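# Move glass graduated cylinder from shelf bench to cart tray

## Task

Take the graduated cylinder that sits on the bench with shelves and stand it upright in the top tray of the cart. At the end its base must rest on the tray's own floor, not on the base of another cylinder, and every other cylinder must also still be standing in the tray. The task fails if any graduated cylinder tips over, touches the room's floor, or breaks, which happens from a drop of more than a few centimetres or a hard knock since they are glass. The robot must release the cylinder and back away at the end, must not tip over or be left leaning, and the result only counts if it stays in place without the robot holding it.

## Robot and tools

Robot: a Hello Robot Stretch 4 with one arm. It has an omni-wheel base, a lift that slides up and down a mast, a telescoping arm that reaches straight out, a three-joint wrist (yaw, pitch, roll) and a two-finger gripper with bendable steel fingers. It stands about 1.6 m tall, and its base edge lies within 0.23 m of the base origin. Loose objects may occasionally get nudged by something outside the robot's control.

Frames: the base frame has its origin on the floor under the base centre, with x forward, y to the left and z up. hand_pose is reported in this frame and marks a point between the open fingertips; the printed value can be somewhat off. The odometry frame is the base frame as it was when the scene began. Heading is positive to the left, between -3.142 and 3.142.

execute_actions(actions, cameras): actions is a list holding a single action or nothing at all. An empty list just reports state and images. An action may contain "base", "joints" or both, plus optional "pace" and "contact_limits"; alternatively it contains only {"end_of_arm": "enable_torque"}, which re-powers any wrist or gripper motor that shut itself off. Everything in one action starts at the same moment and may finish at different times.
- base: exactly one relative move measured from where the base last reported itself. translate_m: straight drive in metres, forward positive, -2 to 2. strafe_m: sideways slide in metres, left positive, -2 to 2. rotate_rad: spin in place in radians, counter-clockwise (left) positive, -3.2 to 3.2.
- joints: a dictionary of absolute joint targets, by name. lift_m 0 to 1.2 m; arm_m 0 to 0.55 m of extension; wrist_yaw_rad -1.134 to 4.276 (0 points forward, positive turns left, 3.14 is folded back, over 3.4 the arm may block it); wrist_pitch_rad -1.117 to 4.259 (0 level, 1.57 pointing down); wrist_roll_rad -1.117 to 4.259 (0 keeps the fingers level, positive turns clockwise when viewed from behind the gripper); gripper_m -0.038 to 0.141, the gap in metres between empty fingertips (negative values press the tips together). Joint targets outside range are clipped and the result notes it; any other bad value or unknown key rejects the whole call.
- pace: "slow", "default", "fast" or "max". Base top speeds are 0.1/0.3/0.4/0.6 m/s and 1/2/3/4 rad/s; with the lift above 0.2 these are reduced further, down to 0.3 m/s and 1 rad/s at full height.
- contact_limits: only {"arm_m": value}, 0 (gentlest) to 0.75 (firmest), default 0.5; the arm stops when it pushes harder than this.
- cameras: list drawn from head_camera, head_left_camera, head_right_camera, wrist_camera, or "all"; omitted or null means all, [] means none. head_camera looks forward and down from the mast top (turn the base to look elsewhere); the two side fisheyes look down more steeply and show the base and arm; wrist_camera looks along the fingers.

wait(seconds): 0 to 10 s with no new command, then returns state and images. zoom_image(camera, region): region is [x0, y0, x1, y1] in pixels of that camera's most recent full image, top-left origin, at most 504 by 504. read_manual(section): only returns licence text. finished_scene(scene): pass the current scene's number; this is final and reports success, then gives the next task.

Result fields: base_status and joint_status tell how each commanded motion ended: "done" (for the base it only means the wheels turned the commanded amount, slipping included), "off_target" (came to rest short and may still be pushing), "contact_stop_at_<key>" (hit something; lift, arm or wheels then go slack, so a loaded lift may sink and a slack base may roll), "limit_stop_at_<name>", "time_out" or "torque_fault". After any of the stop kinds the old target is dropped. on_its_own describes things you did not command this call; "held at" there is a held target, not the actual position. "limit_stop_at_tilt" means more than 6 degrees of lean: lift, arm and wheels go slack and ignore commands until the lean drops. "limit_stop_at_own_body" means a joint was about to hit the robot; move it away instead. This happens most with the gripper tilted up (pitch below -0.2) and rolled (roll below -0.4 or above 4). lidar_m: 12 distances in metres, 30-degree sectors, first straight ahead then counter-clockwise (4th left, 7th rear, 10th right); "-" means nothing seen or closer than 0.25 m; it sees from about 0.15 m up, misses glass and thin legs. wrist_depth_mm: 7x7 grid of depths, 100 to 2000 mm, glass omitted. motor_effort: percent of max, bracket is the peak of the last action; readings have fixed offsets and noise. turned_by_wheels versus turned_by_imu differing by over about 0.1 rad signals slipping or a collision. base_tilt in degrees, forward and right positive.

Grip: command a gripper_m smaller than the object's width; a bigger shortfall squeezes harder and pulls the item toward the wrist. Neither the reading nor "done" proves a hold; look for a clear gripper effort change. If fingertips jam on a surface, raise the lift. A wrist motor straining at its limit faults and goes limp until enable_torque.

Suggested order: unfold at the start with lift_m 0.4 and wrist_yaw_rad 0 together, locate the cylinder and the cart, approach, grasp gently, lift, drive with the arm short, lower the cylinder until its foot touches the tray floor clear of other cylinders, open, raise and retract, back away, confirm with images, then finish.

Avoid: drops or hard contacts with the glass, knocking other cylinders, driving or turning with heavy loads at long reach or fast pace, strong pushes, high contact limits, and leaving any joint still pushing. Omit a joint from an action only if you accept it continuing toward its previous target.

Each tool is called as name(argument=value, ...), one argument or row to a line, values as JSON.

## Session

execute_actions(
  actions=[],
)

Scene clock: 0.00 s.
base_odometry: x=+0.000 y=+0.000 heading=+0.000 (m, m, rad; odometry frame)
turned_by_wheels: +0.000 (rad since the last result)
turned_by_imu: +0.000 (rad since the last result)
base_tilt: forward=-0.4 right=+0.1 (deg)
lidar_m: 1.62 1.86 1.92 2.04 1.90 1.69 1.78 1.65 1.78 1.99 1.21 1.23
base_status: not commanded
joint_positions: lift_m=+0.129 arm_m=+0.002 wrist_yaw_rad=+3.143 wrist_pitch_rad=-0.004 wrist_roll_rad=+0.015 gripper_m=+0.057
joint_status: not commanded
motor_effort: lift_m=+18 arm_m=+0 wrist_yaw_rad=-1 wrist_pitch_rad=-7 wrist_roll_rad=-2 gripper_m=-2 wheel_0=+1 wheel_1=+0 wheel_2=+0 (%)
hand_pose: x=-0.1155 y=+0.0870 z=+0.3087 quat_wxyz=(-0.001, +0.002, +0.007, +1.000) (m; base frame)
wrist_depth_mm: 142 142 - - - 1983 1661 / - 141 - - - 1921 1708 / - 121 166 - - 1863 1708 / - 134 191 - - 1863 1661 / 138 149 1808 - - 1983 1661 / 1397 1537 1182 1464 216 1430 1336 / 904 946 798 842 798 866 866
pictures: head_camera, head_left_camera, head_right_camera, wrist_camera
Images, in order (width x height): head_camera 420x560, head_left_camera 420x672, head_right_camera 420x672, wrist_camera 616x392.

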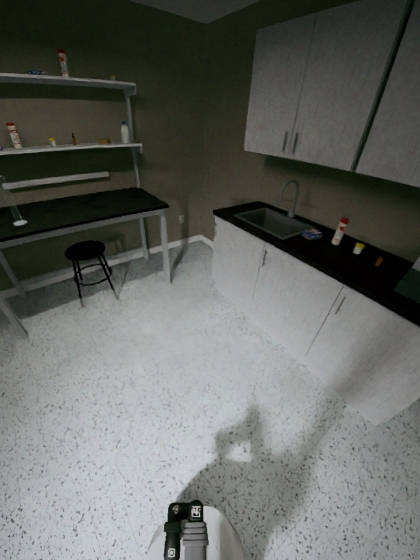

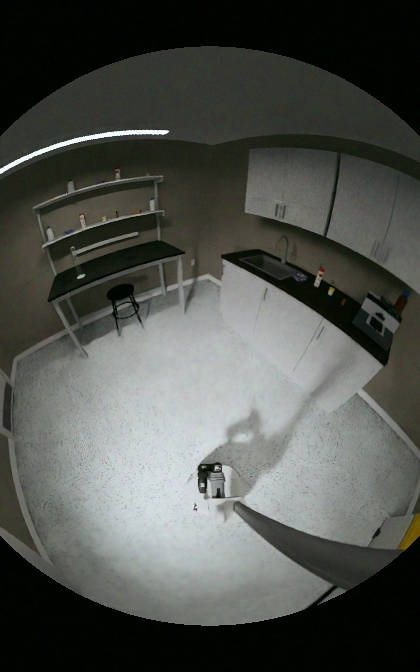

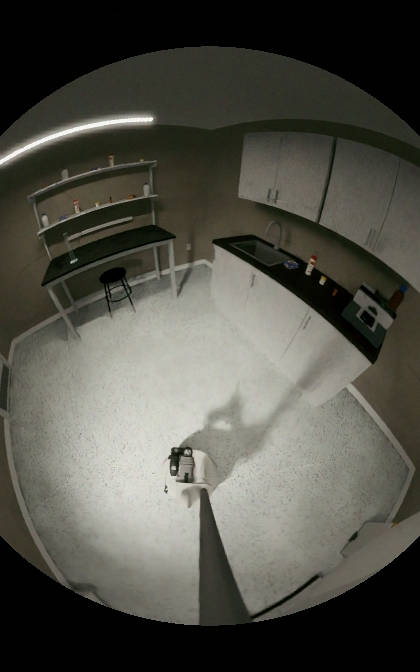

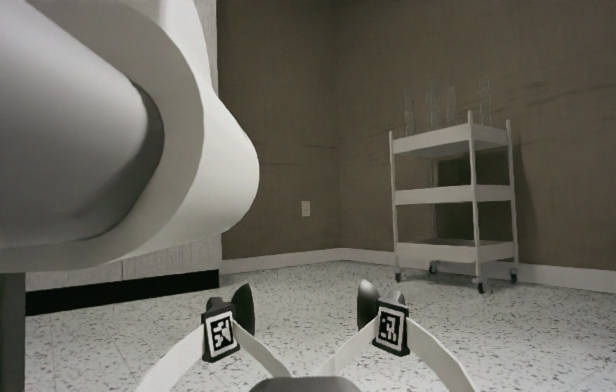

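execute_actions(
  actions=[
    {"base":{"rotate_rad":0.6},"joints":{"lift_m":0.84,"wrist_yaw_rad":0,"gripper_m":0.14}},
  ],
  cameras=["head_camera","wrist_camera"],
)

Scene clock: 5.90 s.
base_odometry: x=+0.000 y=+0.000 heading=+0.599 (m, m, rad; odometry frame)
turned_by_wheels: +0.599 (rad since the last result)
turned_by_imu: +0.593 (rad since the last result)
base_tilt: forward=-0.4 right=+0.1 (deg)
lidar_m: 1.85 1.92 1.97 1.91 1.68 1.73 1.65 1.79 1.94 1.20 1.26 1.73
base_status: done
joint_positions: lift_m=+0.840 arm_m=+0.002 wrist_yaw_rad=+0.000 wrist_pitch_rad=-0.004 wrist_roll_rad=+0.015 gripper_m=+0.140
joint_status: all done
motor_effort: lift_m=+20(21) arm_m=+0(0) wrist_yaw_rad=-1(6) wrist_pitch_rad=-8(9) wrist_roll_rad=-3(2) gripper_m=+0(4) wheel_0=-6(11) wheel_1=-3(10) wheel_2=-4(11) (%)
hand_pose: x=+0.4616 y=-0.0873 z=+1.0192 quat_wxyz=(+1.000, +0.007, -0.002, +0.000) (m; base frame)
wrist_depth_mm: - - - - - - - / - - - - - - - / - - - - - - - / - - - - - - - / - - - - 1921 - - / - 1708 - - - 1661 - / - - - 156 - - -
pictures: head_camera, wrist_camera
Images, in order (width x height): head_camera 420x560, wrist_camera 616x392.

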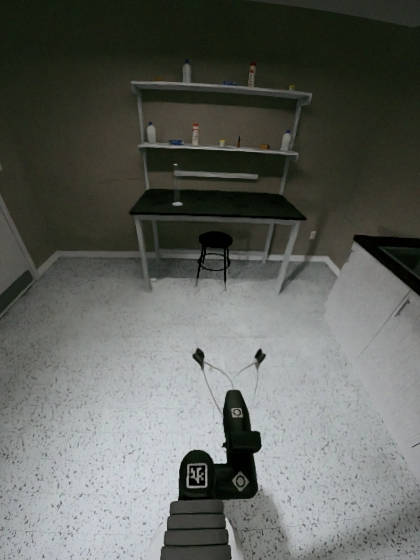

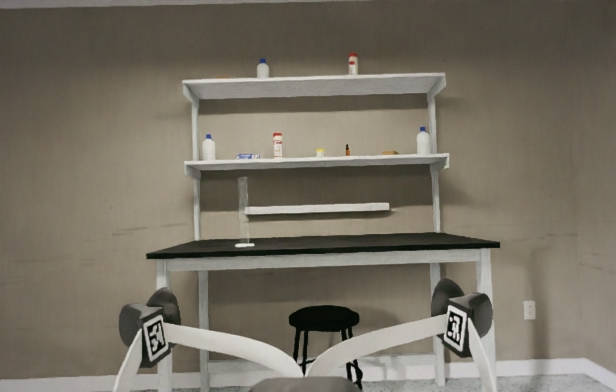

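execute_actions(
  actions=[
    {"base":{"strafe_m":0.3},"pace":"fast"},
  ],
  cameras=[],
)

execute_actions(
  actions=[
    {"base":{"translate_m":1.2},"joints":{"arm_m":0.15}},
  ],
  cameras=["head_camera","wrist_camera"],
)

Scene clock: 11.40 s.
base_odometry: x=-0.169 y=+0.248 heading=+0.599 (m, m, rad; odometry frame)
turned_by_wheels: +0.000 (rad since the last result)
turned_by_imu: -0.001 (rad since the last result)
base_tilt: forward=-0.4 right=+0.1 (deg)
lidar_m: 1.85 2.29 1.67 1.61 1.40 1.68 1.65 1.73 2.23 1.52 1.59 1.94
base_status: done
joint_positions: lift_m=+0.840 arm_m=+0.002 wrist_yaw_rad=+0.000 wrist_pitch_rad=-0.004 wrist_roll_rad=+0.015 gripper_m=+0.140
joint_status: not commanded
motor_effort: lift_m=+19(20) arm_m=+0(0) wrist_yaw_rad=-1(1) wrist_pitch_rad=-8(8) wrist_roll_rad=-2(2) gripper_m=+0(0) wheel_0=-4(16) wheel_1=+1(14) wheel_2=+0(4) (%)
hand_pose: x=+0.4616 y=-0.0874 z=+1.0192 quat_wxyz=(+1.000, +0.007, -0.002, +0.000) (m; base frame)
wrist_depth_mm: - - - - - - - / - - - - - - - / - - - - - - - / - - - - - - - / - - - - 1863 - - / - - - - - - - / - - - 156 - - -
pictures: none
No camera images: the call's "cameras" was empty. Leave "cameras" out to get every camera's image.

Scene clock: 16.90 s.
base_odometry: x=+0.822 y=+0.924 heading=+0.599 (m, m, rad; odometry frame)
turned_by_wheels: +0.001 (rad since the last result)
turned_by_imu: +0.003 (rad since the last result)
base_tilt: forward=-0.4 right=+0.1 (deg)
lidar_m: 0.64 0.70 1.68 1.60 1.70 2.28 2.89 3.03 1.57 1.50 0.94 0.68
base_status: done
joint_positions: lift_m=+0.840 arm_m=+0.149 wrist_yaw_rad=+0.000 wrist_pitch_rad=-0.004 wrist_roll_rad=+0.015 gripper_m=+0.140
joint_status: all done
motor_effort: lift_m=+19(19) arm_m=+7(5) wrist_yaw_rad=-1(0) wrist_pitch_rad=-10(10) wrist_roll_rad=-2(2) gripper_m=-1(1) wheel_0=+7(12) wheel_1=+3(8) wheel_2=-3(14) (%)
hand_pose: x=+0.6082 y=-0.0874 z=+1.0193 quat_wxyz=(+1.000, +0.007, -0.002, +0.000) (m; base frame)
wrist_depth_mm: 1078 1060 1098 1078 1078 1078 1078 / 1060 917 866 831 831 866 878 / 1042 1060 1060 1042 1060 1078 1060 / 1060 1042 1078 1042 1060 1078 1060 / 1042 1042 1042 1060 1060 1060 1060 / 1042 539 634 627 603 480 580 / 418 362 373 156 364 355 375
pictures: head_camera, wrist_camera
Images, in order (width x height): head_camera 420x560, wrist_camera 616x392.

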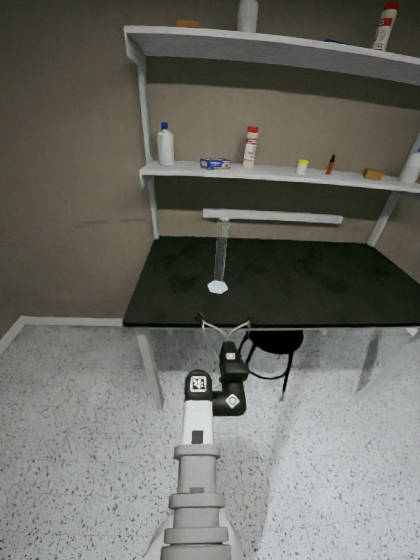

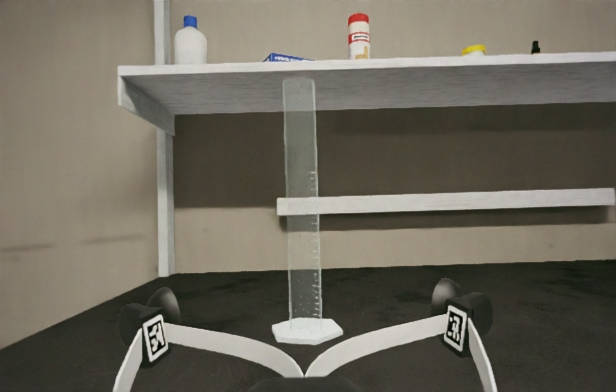

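execute_actions(
  actions=[
    {"joints":{"arm_m":0.455}},
  ],
  cameras=["wrist_camera"],
)

Scene clock: 21.40 s.
base_odometry: x=+0.822 y=+0.924 heading=+0.599 (m, m, rad; odometry frame)
turned_by_wheels: +0.000 (rad since the last result)
turned_by_imu: -0.001 (rad since the last result)
base_tilt: forward=-0.4 right=+0.1 (deg)
lidar_m: 0.64 0.67 1.67 1.57 1.70 2.29 2.90 3.04 1.60 1.51 0.93 0.68
base_status: not commanded
joint_positions: lift_m=+0.840 arm_m=+0.454 wrist_yaw_rad=+0.000 wrist_pitch_rad=-0.004 wrist_roll_rad=+0.015 gripper_m=+0.140
joint_status: all done
motor_effort: lift_m=+19(19) arm_m=+7(8) wrist_yaw_rad=-1(1) wrist_pitch_rad=-10(8) wrist_roll_rad=-2(2) gripper_m=-2(0) wheel_0=+7(7) wheel_1=+3(3) wheel_2=-3(3) (%)
hand_pose: x=+0.9132 y=-0.0874 z=+1.0193 quat_wxyz=(+1.000, +0.007, -0.002, +0.000) (m; base frame)
wrist_depth_mm: 521 559 564 569 585 597 603 / 750 741 759 750 759 768 759 / 750 750 759 750 759 759 759 / 750 750 741 741 759 768 699 / 732 741 741 750 750 750 759 / 732 535 640 615 603 480 569 / 418 355 373 156 359 353 377
pictures: wrist_camera
Images, in order (width x height): wrist_camera 616x392.

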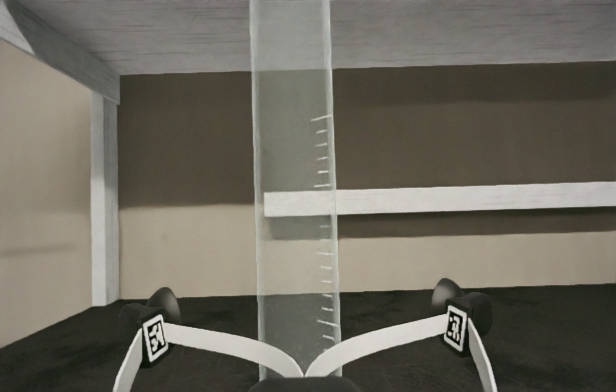

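execute_actions(
  actions=[
    {"joints":{"arm_m":0.44,"gripper_m":0.005},"pace":"slow"},
  ],
  cameras=["wrist_camera"],
)

execute_actions(
  actions=[
    {"joints":{"lift_m":0.88},"pace":"slow"},
  ],
  cameras=["wrist_camera"],
)

Scene clock: 30.17 s.
base_odometry: x=+0.822 y=+0.924 heading=+0.599 (m, m, rad; odometry frame)
turned_by_wheels: +0.000 (rad since the last result)
turned_by_imu: -0.002 (rad since the last result)
base_tilt: forward=-0.3 right=+0.1 (deg)
lidar_m: 0.65 0.69 1.67 1.61 1.67 2.29 2.88 3.04 1.57 1.50 0.94 0.67
base_status: not commanded
joint_positions: lift_m=+0.840 arm_m=+0.441 wrist_yaw_rad=+0.000 wrist_pitch_rad=-0.004 wrist_roll_rad=+0.015 gripper_m=+0.005
joint_status: all done
motor_effort: lift_m=+19(19) arm_m=-7(9) wrist_yaw_rad=-1(1) wrist_pitch_rad=-6(9) wrist_roll_rad=-1(2) gripper_m=-15(15) wheel_0=+7(7) wheel_1=+3(3) wheel_2=-3(3) (%)
hand_pose: x=+0.9007 y=-0.0874 z=+1.0193 quat_wxyz=(+1.000, +0.007, -0.002, +0.000) (m; base frame)
wrist_depth_mm: 517 564 564 564 591 591 597 / 768 741 768 768 778 778 778 / 759 759 768 768 778 768 778 / 750 750 759 768 759 768 741 / 778 759 759 750 759 759 759 / 759 661 574 554 535 585 574 / 418 382 185 368 336 353 375
pictures: wrist_camera
Images, in order (width x height): wrist_camera 616x392.

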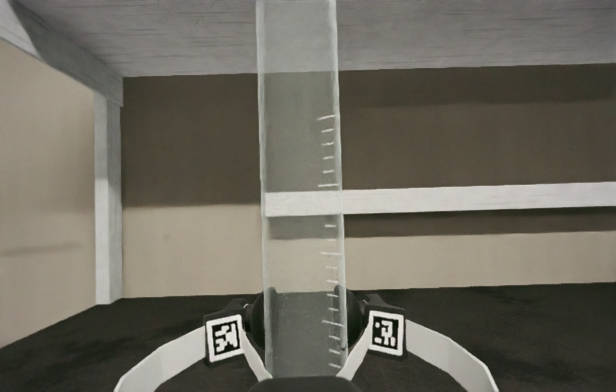

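Scene clock: 31.33 s.
base_odometry: x=+0.822 y=+0.924 heading=+0.599 (m, m, rad; odometry frame)
turned_by_wheels: +0.000 (rad since the last result)
turned_by_imu: +0.000 (rad since the last result)
base_tilt: forward=-0.4 right=+0.1 (deg)
lidar_m: 0.66 0.68 1.69 1.60 1.67 2.27 2.88 3.03 1.60 1.50 0.95 0.69
base_status: not commanded
joint_positions: lift_m=+0.880 arm_m=+0.441 wrist_yaw_rad=+0.000 wrist_pitch_rad=-0.002 wrist_roll_rad=+0.015 gripper_m=+0.005
joint_status: all done
motor_effort: lift_m=+21(21) arm_m=-7(7) wrist_yaw_rad=-1(1) wrist_pitch_rad=-14(17) wrist_roll_rad=-2(1) gripper_m=-15(16) wheel_0=+7(7) wheel_1=+3(3) wheel_2=-3(3) (%)
hand_pose: x=+0.9006 y=-0.0874 z=+1.0584 quat_wxyz=(+1.000, +0.007, -0.001, +0.000) (m; base frame)
wrist_depth_mm: 477 488 492 500 508 517 525 / 609 691 699 715 732 778 778 / 759 768 768 768 778 778 788 / 750 759 768 778 768 759 768 / 750 750 750 768 759 759 759 / 759 723 707 676 654 723 699 / 517 469 185 455 415 436 459
pictures: wrist_camera
Images, in order (width x height): wrist_camera 616x392.

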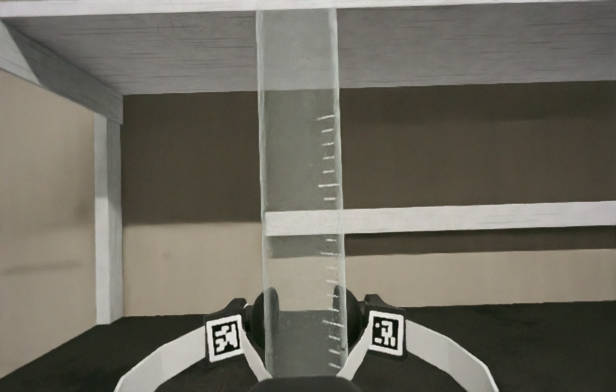

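execute_actions(
  actions=[
    {"joints":{"arm_m":0.05},"base":{"translate_m":-0.5}},
  ],
  cameras=[],
)

execute_actions(
  actions=[
    {"base":{"rotate_rad":2.2},"joints":{"lift_m":1.05},"pace":"slow"},
  ],
  cameras=["head_camera","head_left_camera","wrist_camera"],
)

Scene clock: 39.87 s.
base_odometry: x=+0.409 y=+0.643 heading=+0.599 (m, m, rad; odometry frame)
turned_by_wheels: -0.001 (rad since the last result)
turned_by_imu: -0.003 (rad since the last result)
base_tilt: forward=-0.4 right=+0.2 (deg)
lidar_m: 0.45 1.99 1.69 1.62 1.69 1.86 2.36 2.55 1.57 1.50 1.58 1.21
base_status: done
joint_positions: lift_m=+0.880 arm_m=+0.051 wrist_yaw_rad=+0.000 wrist_pitch_rad=-0.002 wrist_roll_rad=+0.015 gripper_m=+0.005
joint_status: all done
motor_effort: lift_m=+20(21) arm_m=-7(5) wrist_yaw_rad=+0(2) wrist_pitch_rad=-16(15) wrist_roll_rad=-3(1) gripper_m=-17(17) wheel_0=-7(10) wheel_1=-5(10) wheel_2=+4(14) (%)
hand_pose: x=+0.5106 y=-0.0875 z=+1.0584 quat_wxyz=(+1.000, +0.007, -0.001, +0.000) (m; base frame)
wrist_depth_mm: 1661 1708 1661 1576 1618 1464 1499 / 1708 1576 1708 1618 1708 1708 1618 / 1661 1661 1618 1618 1618 1661 1661 / 1661 1618 1618 1661 1618 1618 1618 / 1618 1618 1576 1661 1618 1537 1499 / 1618 1618 854 904 866 917 904 / 1618 1576 185 1661 1160 1618 1618
pictures: none
No camera images: the call's "cameras" was empty. Leave "cameras" out to get every camera's image.

Scene clock: 43.33 s.
base_odometry: x=+0.409 y=+0.643 heading=+2.797 (m, m, rad; odometry frame)
turned_by_wheels: +2.199 (rad since the last result)
turned_by_imu: +2.180 (rad since the last result)
base_tilt: forward=-0.4 right=+0.1 (deg)
lidar_m: 0.44 1.89 2.34 2.57 1.53 1.49 1.51 1.17 1.15 2.07 1.65 1.62
base_status: done
joint_positions: lift_m=+1.050 arm_m=+0.051 wrist_yaw_rad=+0.000 wrist_pitch_rad=-0.002 wrist_roll_rad=+0.015 gripper_m=+0.005
joint_status: all done
motor_effort: lift_m=+21(24) arm_m=-7(7) wrist_yaw_rad=-2(0) wrist_pitch_rad=-19(16) wrist_roll_rad=-2(1) gripper_m=-14(15) wheel_0=-8(12) wheel_1=-4(8) wheel_2=-5(9) (%)
hand_pose: x=+0.5106 y=-0.0874 z=+1.2284 quat_wxyz=(+1.000, +0.007, -0.001, +0.000) (m; base frame)
wrist_depth_mm: - - 1983 1661 1430 1229 1098 / - - 1921 1661 1430 1255 1098 / - - 1983 1618 1397 1229 1098 / - - 1983 1708 1397 1229 1118 / - - 1983 1661 1397 1229 1118 / - - 1921 1618 1308 1229 1098 / - 1661 185 1576 1336 1205 1118
pictures: head_camera, head_left_camera, wrist_camera
Images, in order (width x height): head_camera 420x560, head_left_camera 420x672, wrist_camera 616x392.

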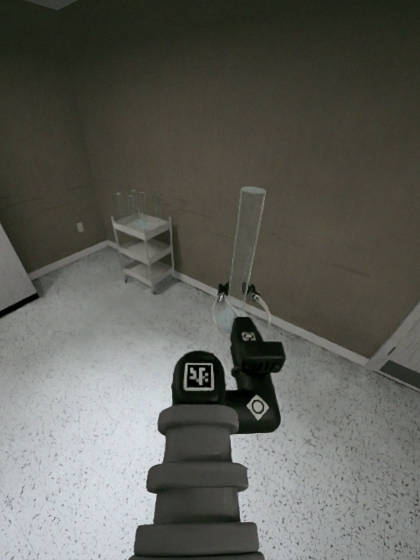

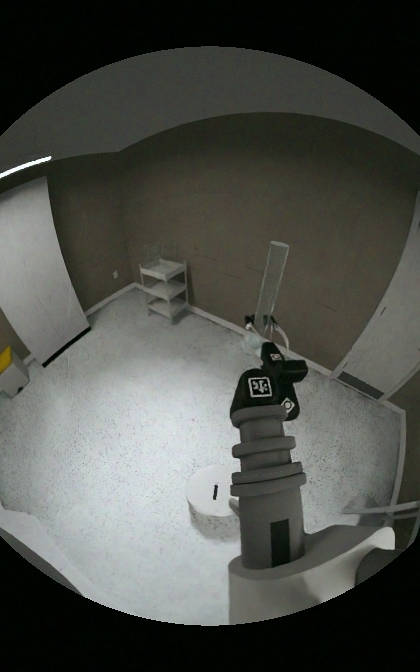

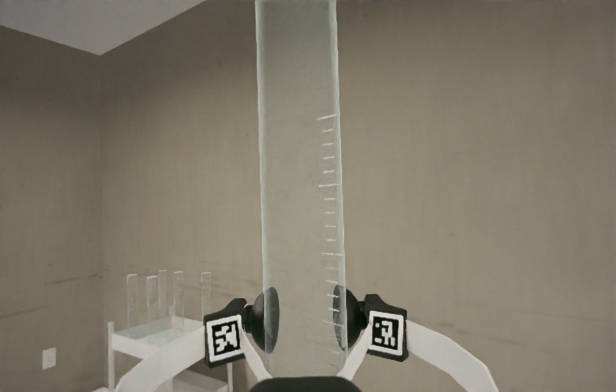

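execute_actions(
  actions=[
    {"base":{"rotate_rad":-0.6}},
  ],
  cameras=[],
)

execute_actions(
  actions=[
    {"base":{"strafe_m":1.5},"joints":{"wrist_yaw_rad":-1.0}},
  ],
  cameras=["head_camera","head_left_camera"],
)

Scene clock: 49.90 s.
base_odometry: x=+0.409 y=+0.643 heading=+2.199 (m, m, rad; odometry frame)
turned_by_wheels: -0.599 (rad since the last result)
turned_by_imu: -0.595 (rad since the last result)
base_tilt: forward=-0.4 right=+0.1 (deg)
lidar_m: 0.45 1.70 1.89 2.36 2.53 1.56 1.49 1.58 1.20 1.14 2.02 1.69
base_status: done
joint_positions: lift_m=+1.050 arm_m=+0.051 wrist_yaw_rad=+0.000 wrist_pitch_rad=-0.002 wrist_roll_rad=+0.015 gripper_m=+0.005
joint_status: not commanded
motor_effort: lift_m=+21(21) arm_m=-7(7) wrist_yaw_rad=+0(2) wrist_pitch_rad=-16(16) wrist_roll_rad=-1(2) gripper_m=-16(15) wheel_0=+7(11) wheel_1=+5(9) wheel_2=+4(9) (%)
hand_pose: x=+0.5106 y=-0.0875 z=+1.2284 quat_wxyz=(+1.000, +0.007, -0.001, +0.000) (m; base frame)
wrist_depth_mm: 1366 1366 1397 1366 1366 1336 1336 / 1397 1366 1366 1336 1336 1308 1336 / 1397 1397 1397 1366 1366 1336 1308 / 1336 1336 1366 1366 1336 1336 1281 / 1366 1308 1336 1308 1336 1308 1308 / 1366 1366 1336 1336 1308 1281 1281 / 1336 1336 185 1308 1308 1281 1308
pictures: none
No camera images: the call's "cameras" was empty. Leave "cameras" out to get every camera's image.

Scene clock: 56.23 s.
base_odometry: x=-0.805 y=-0.238 heading=+2.198 (m, m, rad; odometry frame)
turned_by_wheels: +0.000 (rad since the last result)
turned_by_imu: -0.002 (rad since the last result)
base_tilt: forward=-0.4 right=+0.1 (deg)
lidar_m: 1.21 1.29 0.89 0.84 0.90 1.34 2.08 1.61 2.15 2.66 0.35 0.35
base_status: done
joint_positions: lift_m=+1.050 arm_m=+0.051 wrist_yaw_rad=-1.000 wrist_pitch_rad=-0.002 wrist_roll_rad=+0.015 gripper_m=+0.005
joint_status: all done
motor_effort: lift_m=+20(21) arm_m=-6(7) wrist_yaw_rad=-1(9) wrist_pitch_rad=-17(15) wrist_roll_rad=-3(2) gripper_m=-16(15) wheel_0=-6(12) wheel_1=+3(12) wheel_2=+0(3) (%)
hand_pose: x=+0.3044 y=-0.2900 z=+1.2285 quat_wxyz=(+0.878, +0.006, -0.004, -0.479) (m; base frame)
wrist_depth_mm: 1336 1618 - - - - - / 1336 1618 - - - - - / 1308 1576 1983 - - - - / 1281 1576 1983 - - - - / 1308 1537 1983 - - - - / 1255 1537 1808 - - - - / 1308 1430 185 - - - -
pictures: head_camera, head_left_camera
Images, in order (width x height): head_camera 420x560, head_left_camera 420x672.

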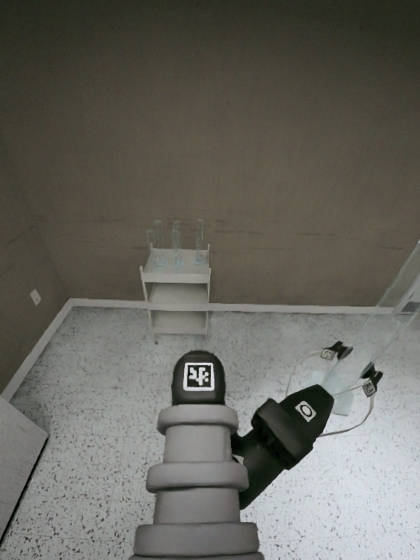

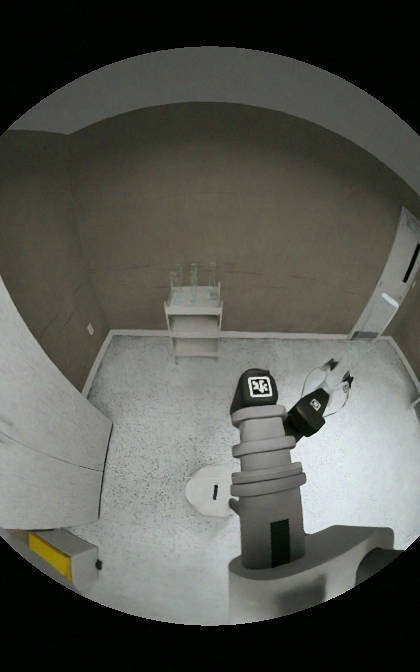

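execute_actions(
  actions=[
    {"base":{"translate_m":0.45}},
  ],
  cameras=["head_camera"],
)

zoom_image(
  camera="head_camera",
  region=[100,220,260,390],
)

Scene clock: 62.93 s.
base_odometry: x=-1.069 y=+0.126 heading=+2.199 (m, m, rad; odometry frame)
turned_by_wheels: +0.001 (rad since the last result)
turned_by_imu: +0.001 (rad since the last result)
base_tilt: forward=-0.4 right=+0.1 (deg)
lidar_m: 0.77 0.82 1.36 0.84 0.91 1.50 2.09 2.05 2.76 2.68 0.36 0.34
base_status: done
joint_positions: lift_m=+1.050 arm_m=+0.051 wrist_yaw_rad=-1.000 wrist_pitch_rad=-0.002 wrist_roll_rad=+0.015 gripper_m=+0.005
joint_status: not commanded
motor_effort: lift_m=+20(20) arm_m=-6(6) wrist_yaw_rad=+0(1) wrist_pitch_rad=-15(16) wrist_roll_rad=-1(1) gripper_m=-16(16) wheel_0=+7(12) wheel_1=+4(8) wheel_2=-1(12) (%)
hand_pose: x=+0.3044 y=-0.2900 z=+1.2285 quat_wxyz=(+0.878, +0.006, -0.004, -0.479) (m; base frame)
wrist_depth_mm: 917 1138 1430 1921 - - - / 904 1098 1397 1863 - - - / 917 1098 1366 1921 - - - / 904 1078 1366 1863 - - - / 904 1078 1336 1808 - - - / 891 1098 1205 1708 - - - / 878 976 185 1661 - - -
pictures: head_camera
Images, in order (width x height): head_camera 420x560.

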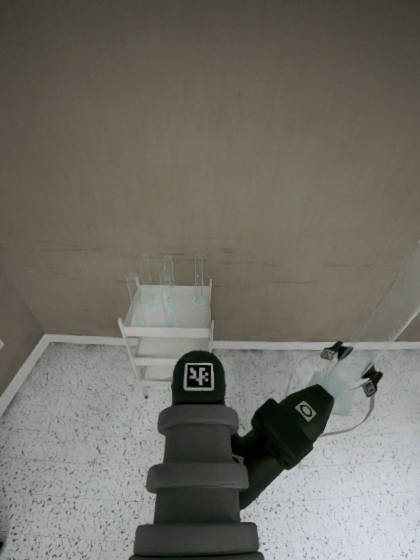

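Region (100, 220, 260, 390) of head_camera's 420x560 image, scaled by 2.965, with more detail than that image has; it fills the left 474 columns of this view, and the rest is white.

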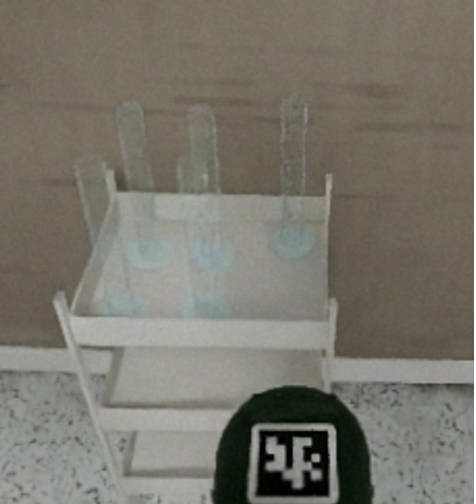

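execute_actions(
  actions=[
    {"base":{"strafe_m":0.14},"joints":{"wrist_yaw_rad":0},"pace":"slow"},
  ],
  cameras=[],
)

execute_actions(
  actions=[
    {"joints":{"arm_m":0.42},"pace":"slow"},
  ],
  cameras=[],
)

execute_actions(
  actions=[
    {"joints":{"lift_m":0.84},"pace":"slow"},
  ],
  cameras=["wrist_camera","head_right_camera"],
)

zoom_image(
  camera="head_right_camera",
  region=[120,240,280,400],
)

Scene clock: 78.43 s.
base_odometry: x=-1.182 y=+0.044 heading=+2.199 (m, m, rad; odometry frame)
turned_by_wheels: +0.000 (rad since the last result)
turned_by_imu: -0.001 (rad since the last result)
base_tilt: forward=-0.4 right=+0.2 (deg)
lidar_m: 0.45 0.82 1.20 0.72 0.75 1.05 2.53 2.08 2.84 2.83 1.66 1.24
base_status: done
joint_positions: lift_m=+1.050 arm_m=+0.051 wrist_yaw_rad=+0.000 wrist_pitch_rad=-0.002 wrist_roll_rad=+0.015 gripper_m=+0.005
joint_status: all done
motor_effort: lift_m=+20(20) arm_m=-6(6) wrist_yaw_rad=+0(6) wrist_pitch_rad=-16(17) wrist_roll_rad=-3(2) gripper_m=-14(16) wheel_0=-8(13) wheel_1=+4(9) wheel_2=+0(0) (%)
hand_pose: x=+0.5105 y=-0.0875 z=+1.2285 quat_wxyz=(+1.000, +0.007, -0.001, +0.000) (m; base frame)
wrist_depth_mm: 960 946 946 931 931 931 917 / 946 946 946 946 931 931 931 / 931 946 917 917 931 917 917 / 931 946 946 917 931 917 931 / 917 931 917 931 917 904 904 / 917 931 917 917 917 904 904 / 917 917 185 904 904 891 878
pictures: none
No camera images: the call's "cameras" was empty. Leave "cameras" out to get every camera's image.

Scene clock: 83.40 s.
base_odometry: x=-1.182 y=+0.044 heading=+2.199 (m, m, rad; odometry frame)
turned_by_wheels: +0.000 (rad since the last result)
turned_by_imu: -0.001 (rad since the last result)
base_tilt: forward=-0.5 right=+0.2 (deg)
lidar_m: 0.78 0.83 1.22 0.70 0.75 1.04 2.54 2.07 2.86 2.82 1.71 1.25
base_status: not commanded
joint_positions: lift_m=+1.050 arm_m=+0.419 wrist_yaw_rad=+0.000 wrist_pitch_rad=-0.002 wrist_roll_rad=+0.015 gripper_m=+0.005
joint_status: all done
motor_effort: lift_m=+20(20) arm_m=+7(9) wrist_yaw_rad=-1(0) wrist_pitch_rad=-16(15) wrist_roll_rad=-1(1) gripper_m=-15(16) wheel_0=-8(7) wheel_1=+4(4) wheel_2=+0(0) (%)
hand_pose: x=+0.8782 y=-0.0874 z=+1.2285 quat_wxyz=(+1.000, +0.007, -0.001, +0.000) (m; base frame)
wrist_depth_mm: 574 569 564 569 569 564 559 / 569 564 564 564 559 559 554 / 569 569 559 564 559 554 554 / 564 564 559 554 554 554 549 / 564 554 559 549 554 554 549 / 559 559 554 554 549 544 544 / 559 554 185 549 549 544 544
pictures: none
No camera images: the call's "cameras" was empty. Leave "cameras" out to get every camera's image.

Scene clock: 85.83 s.
base_odometry: x=-1.182 y=+0.044 heading=+2.199 (m, m, rad; odometry frame)
turned_by_wheels: +0.000 (rad since the last result)
turned_by_imu: +0.000 (rad since the last result)
base_tilt: forward=-0.3 right=+0.1 (deg)
lidar_m: 0.77 0.81 1.24 0.69 0.74 1.03 2.54 2.09 2.84 2.83 1.68 1.24
base_status: not commanded
joint_positions: lift_m=+0.840 arm_m=+0.419 wrist_yaw_rad=+0.000 wrist_pitch_rad=-0.002 wrist_roll_rad=+0.015 gripper_m=+0.005
joint_status: all done
motor_effort: lift_m=+15(20) arm_m=+7(7) wrist_yaw_rad=-1(1) wrist_pitch_rad=-15(16) wrist_roll_rad=-2(2) gripper_m=-15(15) wheel_0=-8(8) wheel_1=+3(3) wheel_2=+0(0) (%)
hand_pose: x=+0.8782 y=-0.0874 z=+1.0189 quat_wxyz=(+1.000, +0.007, -0.001, +0.000) (m; base frame)
wrist_depth_mm: 574 569 569 569 564 559 564 / 569 564 564 564 564 559 549 / 564 559 564 559 564 554 549 / 559 564 559 554 549 549 544 / 564 559 554 554 554 559 544 / 554 549 554 549 544 544 544 / 559 554 185 544 544 544 539
pictures: head_right_camera, wrist_camera
Images, in order (width x height): head_right_camera 420x672, wrist_camera 616x392.

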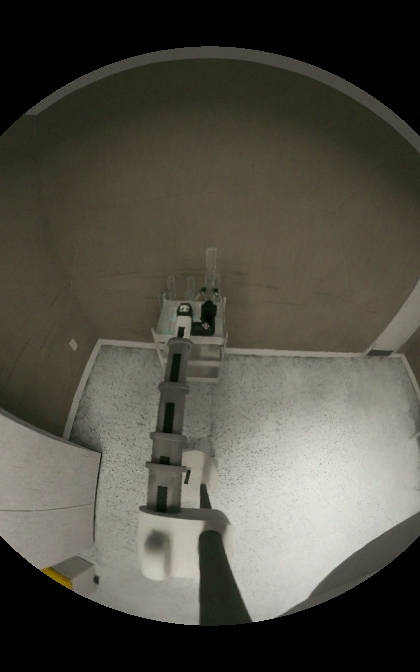

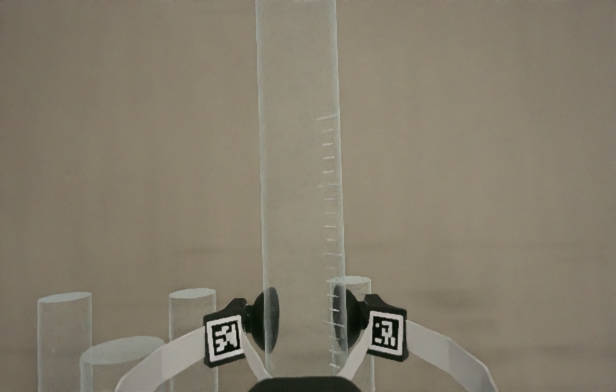

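Region (120, 240, 280, 400) of head_right_camera's 420x672 image, scaled by 3.150, with more detail than that image has.

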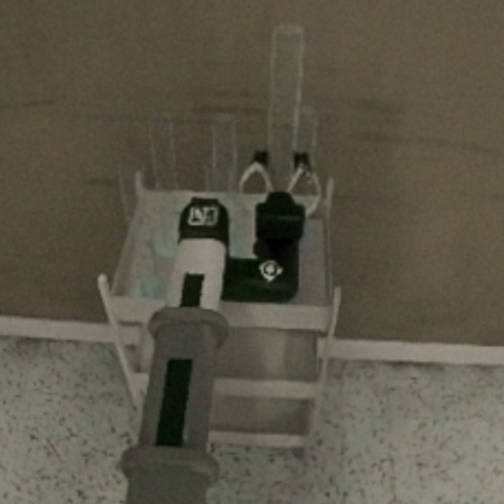

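execute_actions(
  actions=[
    {"base":{"strafe_m":-0.042},"joints":{"lift_m":0.72},"pace":"slow"},
  ],
  cameras=["wrist_camera","head_right_camera"],
)

zoom_image(
  camera="head_right_camera",
  region=[120,250,280,400],
)

Scene clock: 92.43 s.
base_odometry: x=-1.149 y=+0.068 heading=+2.199 (m, m, rad; odometry frame)
turned_by_wheels: +0.000 (rad since the last result)
turned_by_imu: -0.001 (rad since the last result)
base_tilt: forward=-0.4 right=+0.1 (deg)
lidar_m: 0.77 0.82 1.26 0.74 0.79 1.13 2.37 2.07 2.85 2.80 1.68 1.22
base_status: done
joint_positions: lift_m=+0.720 arm_m=+0.419 wrist_yaw_rad=+0.000 wrist_pitch_rad=-0.002 wrist_roll_rad=+0.015 gripper_m=+0.005
joint_status: all done
motor_effort: lift_m=+15(18) arm_m=+7(7) wrist_yaw_rad=+0(1) wrist_pitch_rad=-15(18) wrist_roll_rad=-2(2) gripper_m=-15(17) wheel_0=+7(14) wheel_1=-6(9) wheel_2=+0(0) (%)
hand_pose: x=+0.8782 y=-0.0874 z=+0.8989 quat_wxyz=(+1.000, +0.007, -0.001, +0.000) (m; base frame)
wrist_depth_mm: 574 564 569 569 564 559 559 / 569 569 564 564 554 559 559 / 559 569 559 554 554 554 549 / 564 559 559 554 549 554 554 / 564 559 564 554 554 549 554 / 559 549 549 544 549 544 544 / 554 549 185 544 452 544 544
pictures: head_right_camera, wrist_camera
Images, in order (width x height): head_right_camera 420x672, wrist_camera 616x392.

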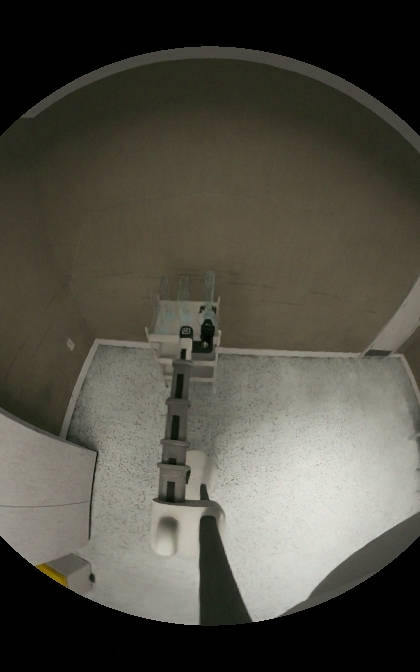

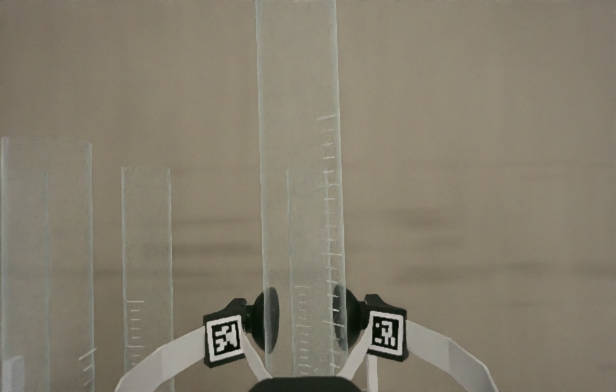

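Region (120, 250, 280, 400) of head_right_camera's 420x672 image, scaled by 3.150, with more detail than that image has; it fills the top 472 rows of this view, and the rest is white.

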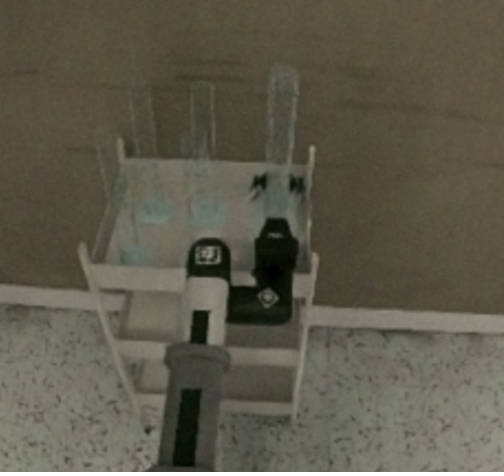

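execute_actions(
  actions=[
    {"joints":{"lift_m":0.63},"pace":"slow"},
  ],
  cameras=["wrist_camera","head_right_camera"],
)

zoom_image(
  camera="head_right_camera",
  region=[120,250,280,400],
)

Scene clock: 99.87 s.
base_odometry: x=-1.149 y=+0.068 heading=+2.199 (m, m, rad; odometry frame)
turned_by_wheels: +0.000 (rad since the last result)
turned_by_imu: -0.001 (rad since the last result)
base_tilt: forward=-0.4 right=+0.1 (deg)
lidar_m: 0.78 0.83 1.25 0.76 0.78 1.13 2.38 2.05 2.84 2.79 1.69 1.24
base_status: not commanded
joint_positions: lift_m=+0.630 arm_m=+0.419 wrist_yaw_rad=+0.000 wrist_pitch_rad=-0.002 wrist_roll_rad=+0.015 gripper_m=+0.005
joint_status: all done
motor_effort: lift_m=+15(13) arm_m=+7(7) wrist_yaw_rad=+0(0) wrist_pitch_rad=-14(17) wrist_roll_rad=-2(2) gripper_m=-16(16) wheel_0=+7(7) wheel_1=-6(6) wheel_2=+0(0) (%)
hand_pose: x=+0.8782 y=-0.0874 z=+0.8089 quat_wxyz=(+1.000, +0.007, -0.001, +0.000) (m; base frame)
wrist_depth_mm: 569 569 564 559 564 559 554 / 569 569 564 559 564 549 559 / 564 564 564 559 554 559 554 / 564 564 554 559 554 554 554 / 564 559 559 554 554 549 549 / 559 554 554 466 544 544 544 / 459 462 185 459 347 544 539
pictures: head_right_camera, wrist_camera
Images, in order (width x height): head_right_camera 420x672, wrist_camera 616x392.

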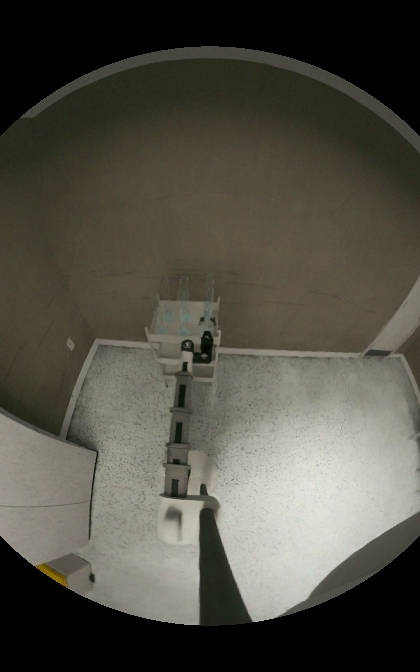

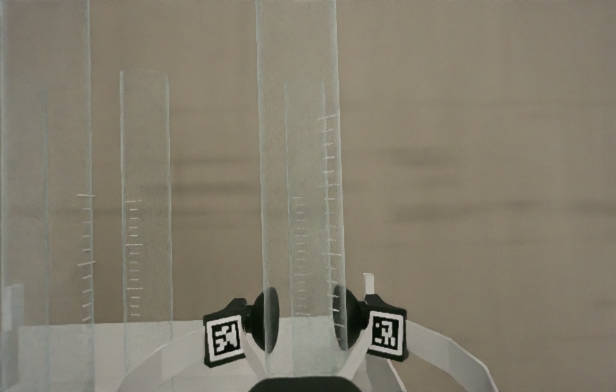

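Region (120, 250, 280, 400) of head_right_camera's 420x672 image, scaled by 3.150, with more detail than that image has; it fills the top 472 rows of this view, and the rest is white.

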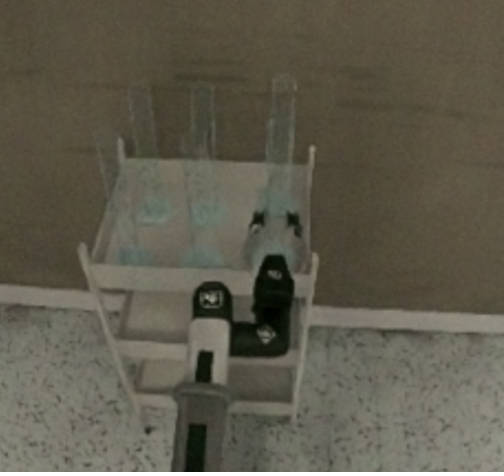

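execute_actions(
  actions=[
    {"joints":{"lift_m":0.603},"pace":"slow"},
  ],
  cameras=[],
)

execute_actions(
  actions=[
    {"joints":{"lift_m":0.595},"pace":"slow"},
  ],
  cameras=["wrist_camera"],
)

Scene clock: 106.57 s.
base_odometry: x=-1.149 y=+0.068 heading=+2.199 (m, m, rad; odometry frame)
turned_by_wheels: +0.000 (rad since the last result)
turned_by_imu: -0.001 (rad since the last result)
base_tilt: forward=-0.4 right=+0.1 (deg)
lidar_m: 0.77 0.81 1.26 0.76 0.80 1.12 2.36 2.05 2.85 2.78 1.67 1.23
base_status: not commanded
joint_positions: lift_m=+0.603 arm_m=+0.419 wrist_yaw_rad=+0.000 wrist_pitch_rad=-0.002 wrist_roll_rad=+0.015 gripper_m=+0.005
joint_status: all done
motor_effort: lift_m=+16(18) arm_m=+7(7) wrist_yaw_rad=-1(1) wrist_pitch_rad=-16(13) wrist_roll_rad=-2(2) gripper_m=-16(15) wheel_0=+7(6) wheel_1=-5(6) wheel_2=+0(0) (%)
hand_pose: x=+0.8782 y=-0.0874 z=+0.7818 quat_wxyz=(+1.000, +0.007, -0.001, +0.000) (m; base frame)
wrist_depth_mm: 569 569 569 564 564 559 559 / 569 564 574 564 559 559 559 / 569 559 564 554 554 554 549 / 559 564 554 559 559 549 554 / 564 559 554 549 549 544 544 / 462 466 462 466 549 549 539 / 445 407 185 382 255 143 539
pictures: none
No camera images: the call's "cameras" was empty. Leave "cameras" out to get every camera's image.

Scene clock: 107.27 s.
base_odometry: x=-1.149 y=+0.068 heading=+2.199 (m, m, rad; odometry frame)
turned_by_wheels: +0.000 (rad since the last result)
turned_by_imu: +0.000 (rad since the last result)
base_tilt: forward=-0.4 right=+0.1 (deg)
lidar_m: 0.77 0.81 1.26 0.74 0.79 1.09 2.40 2.06 2.82 2.80 1.69 1.22
base_status: not commanded
joint_positions: lift_m=+0.595 arm_m=+0.419 wrist_yaw_rad=+0.000 wrist_pitch_rad=-0.002 wrist_roll_rad=+0.015 gripper_m=+0.005
joint_status: all done
motor_effort: lift_m=+16(12) arm_m=+7(7) wrist_yaw_rad=+0(0) wrist_pitch_rad=-14(15) wrist_roll_rad=-2(3) gripper_m=-16(16) wheel_0=+7(7) wheel_1=-5(6) wheel_2=+0(0) (%)
hand_pose: x=+0.8782 y=-0.0874 z=+0.7738 quat_wxyz=(+1.000, +0.007, -0.001, +0.000) (m; base frame)
wrist_depth_mm: 569 564 569 564 559 564 554 / 569 564 564 564 559 554 559 / 569 569 564 559 554 554 554 / 564 559 564 554 554 549 549 / 559 554 564 554 554 549 544 / 462 466 462 466 544 544 544 / 430 375 184 366 226 138 544
pictures: wrist_camera
Images, in order (width x height): wrist_camera 616x392.

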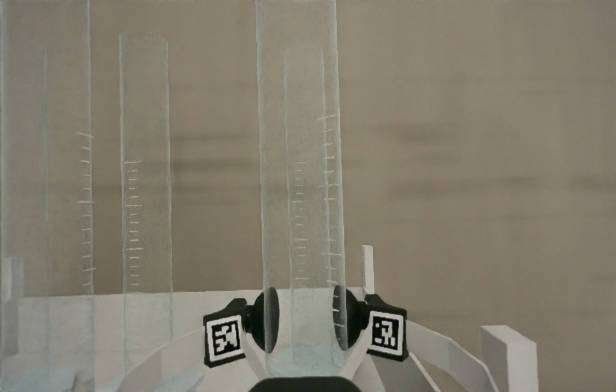

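execute_actions(
  actions=[
    {"base":{"strafe_m":0.018},"pace":"slow"},
  ],
  cameras=["wrist_camera"],
)

execute_actions(
  actions=[
    {"joints":{"lift_m":0.588},"pace":"slow"},
  ],
  cameras=["wrist_camera"],
)

Scene clock: 113.00 s.
base_odometry: x=-1.163 y=+0.058 heading=+2.199 (m, m, rad; odometry frame)
turned_by_wheels: +0.000 (rad since the last result)
turned_by_imu: -0.001 (rad since the last result)
base_tilt: forward=-0.4 right=+0.1 (deg)
lidar_m: 0.77 0.81 1.24 0.73 0.78 1.08 2.45 2.08 2.83 2.82 1.69 1.23
base_status: done
joint_positions: lift_m=+0.595 arm_m=+0.419 wrist_yaw_rad=+0.000 wrist_pitch_rad=-0.002 wrist_roll_rad=+0.015 gripper_m=+0.005
joint_status: not commanded
motor_effort: lift_m=+16(16) arm_m=+7(7) wrist_yaw_rad=-1(1) wrist_pitch_rad=-17(17) wrist_roll_rad=-2(3) gripper_m=-16(15) wheel_0=-6(10) wheel_1=+5(8) wheel_2=+0(2) (%)
hand_pose: x=+0.8782 y=-0.0874 z=+0.7738 quat_wxyz=(+1.000, +0.007, -0.001, +0.000) (m; base frame)
wrist_depth_mm: 574 574 564 564 564 559 559 / 569 569 564 564 559 554 554 / 564 564 564 554 564 549 554 / 559 564 559 554 549 549 549 / 564 559 554 549 549 554 549 / 466 462 462 466 455 544 549 / 424 392 185 379 286 544 140
pictures: wrist_camera
Images, in order (width x height): wrist_camera 616x392.

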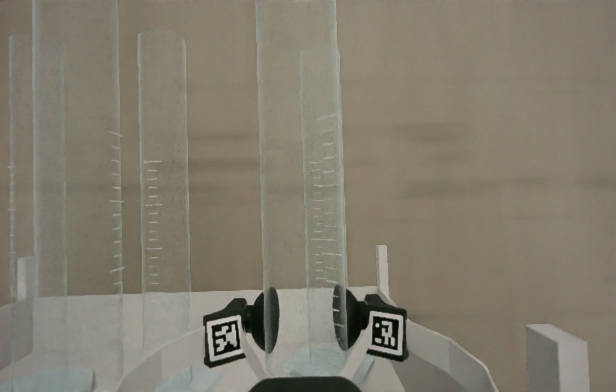

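Scene clock: 113.67 s.
base_odometry: x=-1.163 y=+0.058 heading=+2.199 (m, m, rad; odometry frame)
turned_by_wheels: +0.000 (rad since the last result)
turned_by_imu: +0.000 (rad since the last result)
base_tilt: forward=-0.5 right=+0.1 (deg)
lidar_m: 0.78 0.81 1.24 0.74 0.77 1.08 2.46 2.06 2.85 2.79 1.65 1.24
base_status: not commanded
joint_positions: lift_m=+0.588 arm_m=+0.419 wrist_yaw_rad=+0.000 wrist_pitch_rad=-0.004 wrist_roll_rad=+0.015 gripper_m=+0.005
joint_status: all done
motor_effort: lift_m=+15(15) arm_m=+7(7) wrist_yaw_rad=-1(1) wrist_pitch_rad=-11(15) wrist_roll_rad=-2(3) gripper_m=-17(16) wheel_0=-7(7) wheel_1=+5(5) wheel_2=+0(0) (%)
hand_pose: x=+0.8782 y=-0.0874 z=+0.7675 quat_wxyz=(+1.000, +0.007, -0.002, +0.000) (m; base frame)
wrist_depth_mm: 580 569 569 569 559 559 559 / 569 564 564 564 554 554 554 / 564 559 564 554 559 554 554 / 564 559 559 559 559 554 549 / 554 559 559 554 554 544 549 / 462 462 462 462 455 549 544 / 413 382 185 368 287 544 144
pictures: wrist_camera
Images, in order (width x height): wrist_camera 616x392.

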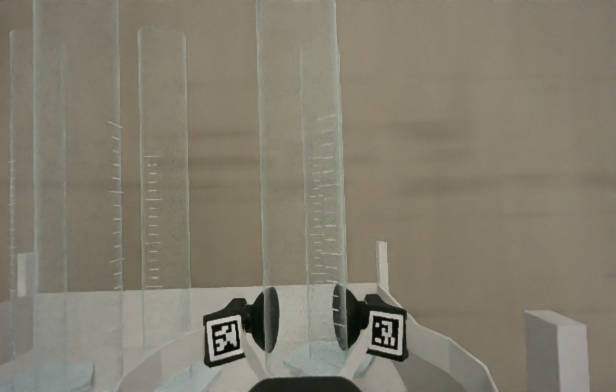

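execute_actions(
  actions=[
    {"joints":{"lift_m":0.585},"pace":"slow"},
  ],
  cameras=[],
)

execute_actions(
  actions=[
    {"joints":{"gripper_m":0.065},"pace":"slow"},
  ],
  cameras=["wrist_camera"],
)

Scene clock: 118.17 s.
base_odometry: x=-1.163 y=+0.058 heading=+2.199 (m, m, rad; odometry frame)
turned_by_wheels: +0.000 (rad since the last result)
turned_by_imu: -0.001 (rad since the last result)
base_tilt: forward=-0.4 right=+0.1 (deg)
lidar_m: 0.78 0.81 1.24 0.73 0.78 1.07 2.43 2.07 2.82 2.79 1.69 1.25
base_status: not commanded
joint_positions: lift_m=+0.585 arm_m=+0.419 wrist_yaw_rad=+0.000 wrist_pitch_rad=-0.007 wrist_roll_rad=+0.015 gripper_m=+0.005
joint_status: all done
motor_effort: lift_m=+14(13) arm_m=+7(7) wrist_yaw_rad=+0(0) wrist_pitch_rad=+1(10) wrist_roll_rad=-2(2) gripper_m=-16(15) wheel_0=-7(7) wheel_1=+5(5) wheel_2=+0(0) (%)
hand_pose: x=+0.8782 y=-0.0874 z=+0.7657 quat_wxyz=(+1.000, +0.007, -0.004, +0.000) (m; base frame)
wrist_depth_mm: 574 569 574 569 564 564 554 / 574 569 559 559 564 564 559 / 569 569 564 564 559 559 554 / 569 564 559 559 559 549 549 / 559 564 554 559 554 549 549 / 459 466 459 462 455 544 544 / 418 379 185 368 286 539 144
pictures: none
No camera images: the call's "cameras" was empty. Leave "cameras" out to get every camera's image.

Scene clock: 120.57 s.
base_odometry: x=-1.163 y=+0.058 heading=+2.199 (m, m, rad; odometry frame)
turned_by_wheels: +0.000 (rad since the last result)
turned_by_imu: +0.000 (rad since the last result)
base_tilt: forward=-0.4 right=+0.1 (deg)
lidar_m: 0.77 0.81 1.24 0.73 0.77 1.07 2.44 2.08 2.83 2.81 1.67 1.24
base_status: not commanded
joint_positions: lift_m=+0.585 arm_m=+0.419 wrist_yaw_rad=+0.000 wrist_pitch_rad=-0.004 wrist_roll_rad=+0.015 gripper_m=+0.065
joint_status: all done
motor_effort: lift_m=+14(14) arm_m=+7(7) wrist_yaw_rad=+0(1) wrist_pitch_rad=-7(8) wrist_roll_rad=-2(2) gripper_m=-2(14) wheel_0=-7(7) wheel_1=+5(5) wheel_2=+0(0) (%)
hand_pose: x=+0.8782 y=-0.0875 z=+0.7647 quat_wxyz=(+1.000, +0.007, -0.002, +0.000) (m; base frame)
wrist_depth_mm: 574 574 569 559 564 564 564 / 569 569 564 559 564 559 554 / 564 564 564 559 554 549 549 / 559 559 559 559 559 549 549 / 564 559 559 554 554 554 549 / 462 466 462 462 220 539 539 / 389 387 342 223 322 544 144
pictures: wrist_camera
Images, in order (width x height): wrist_camera 616x392.

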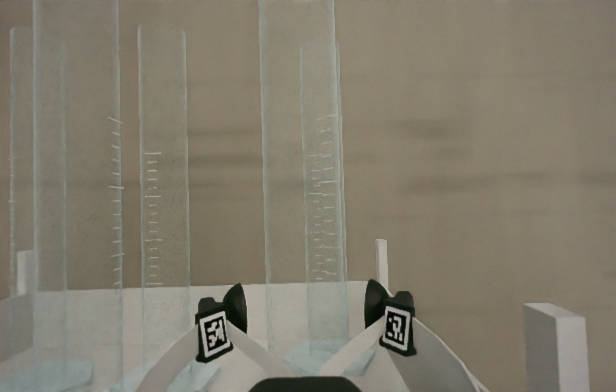

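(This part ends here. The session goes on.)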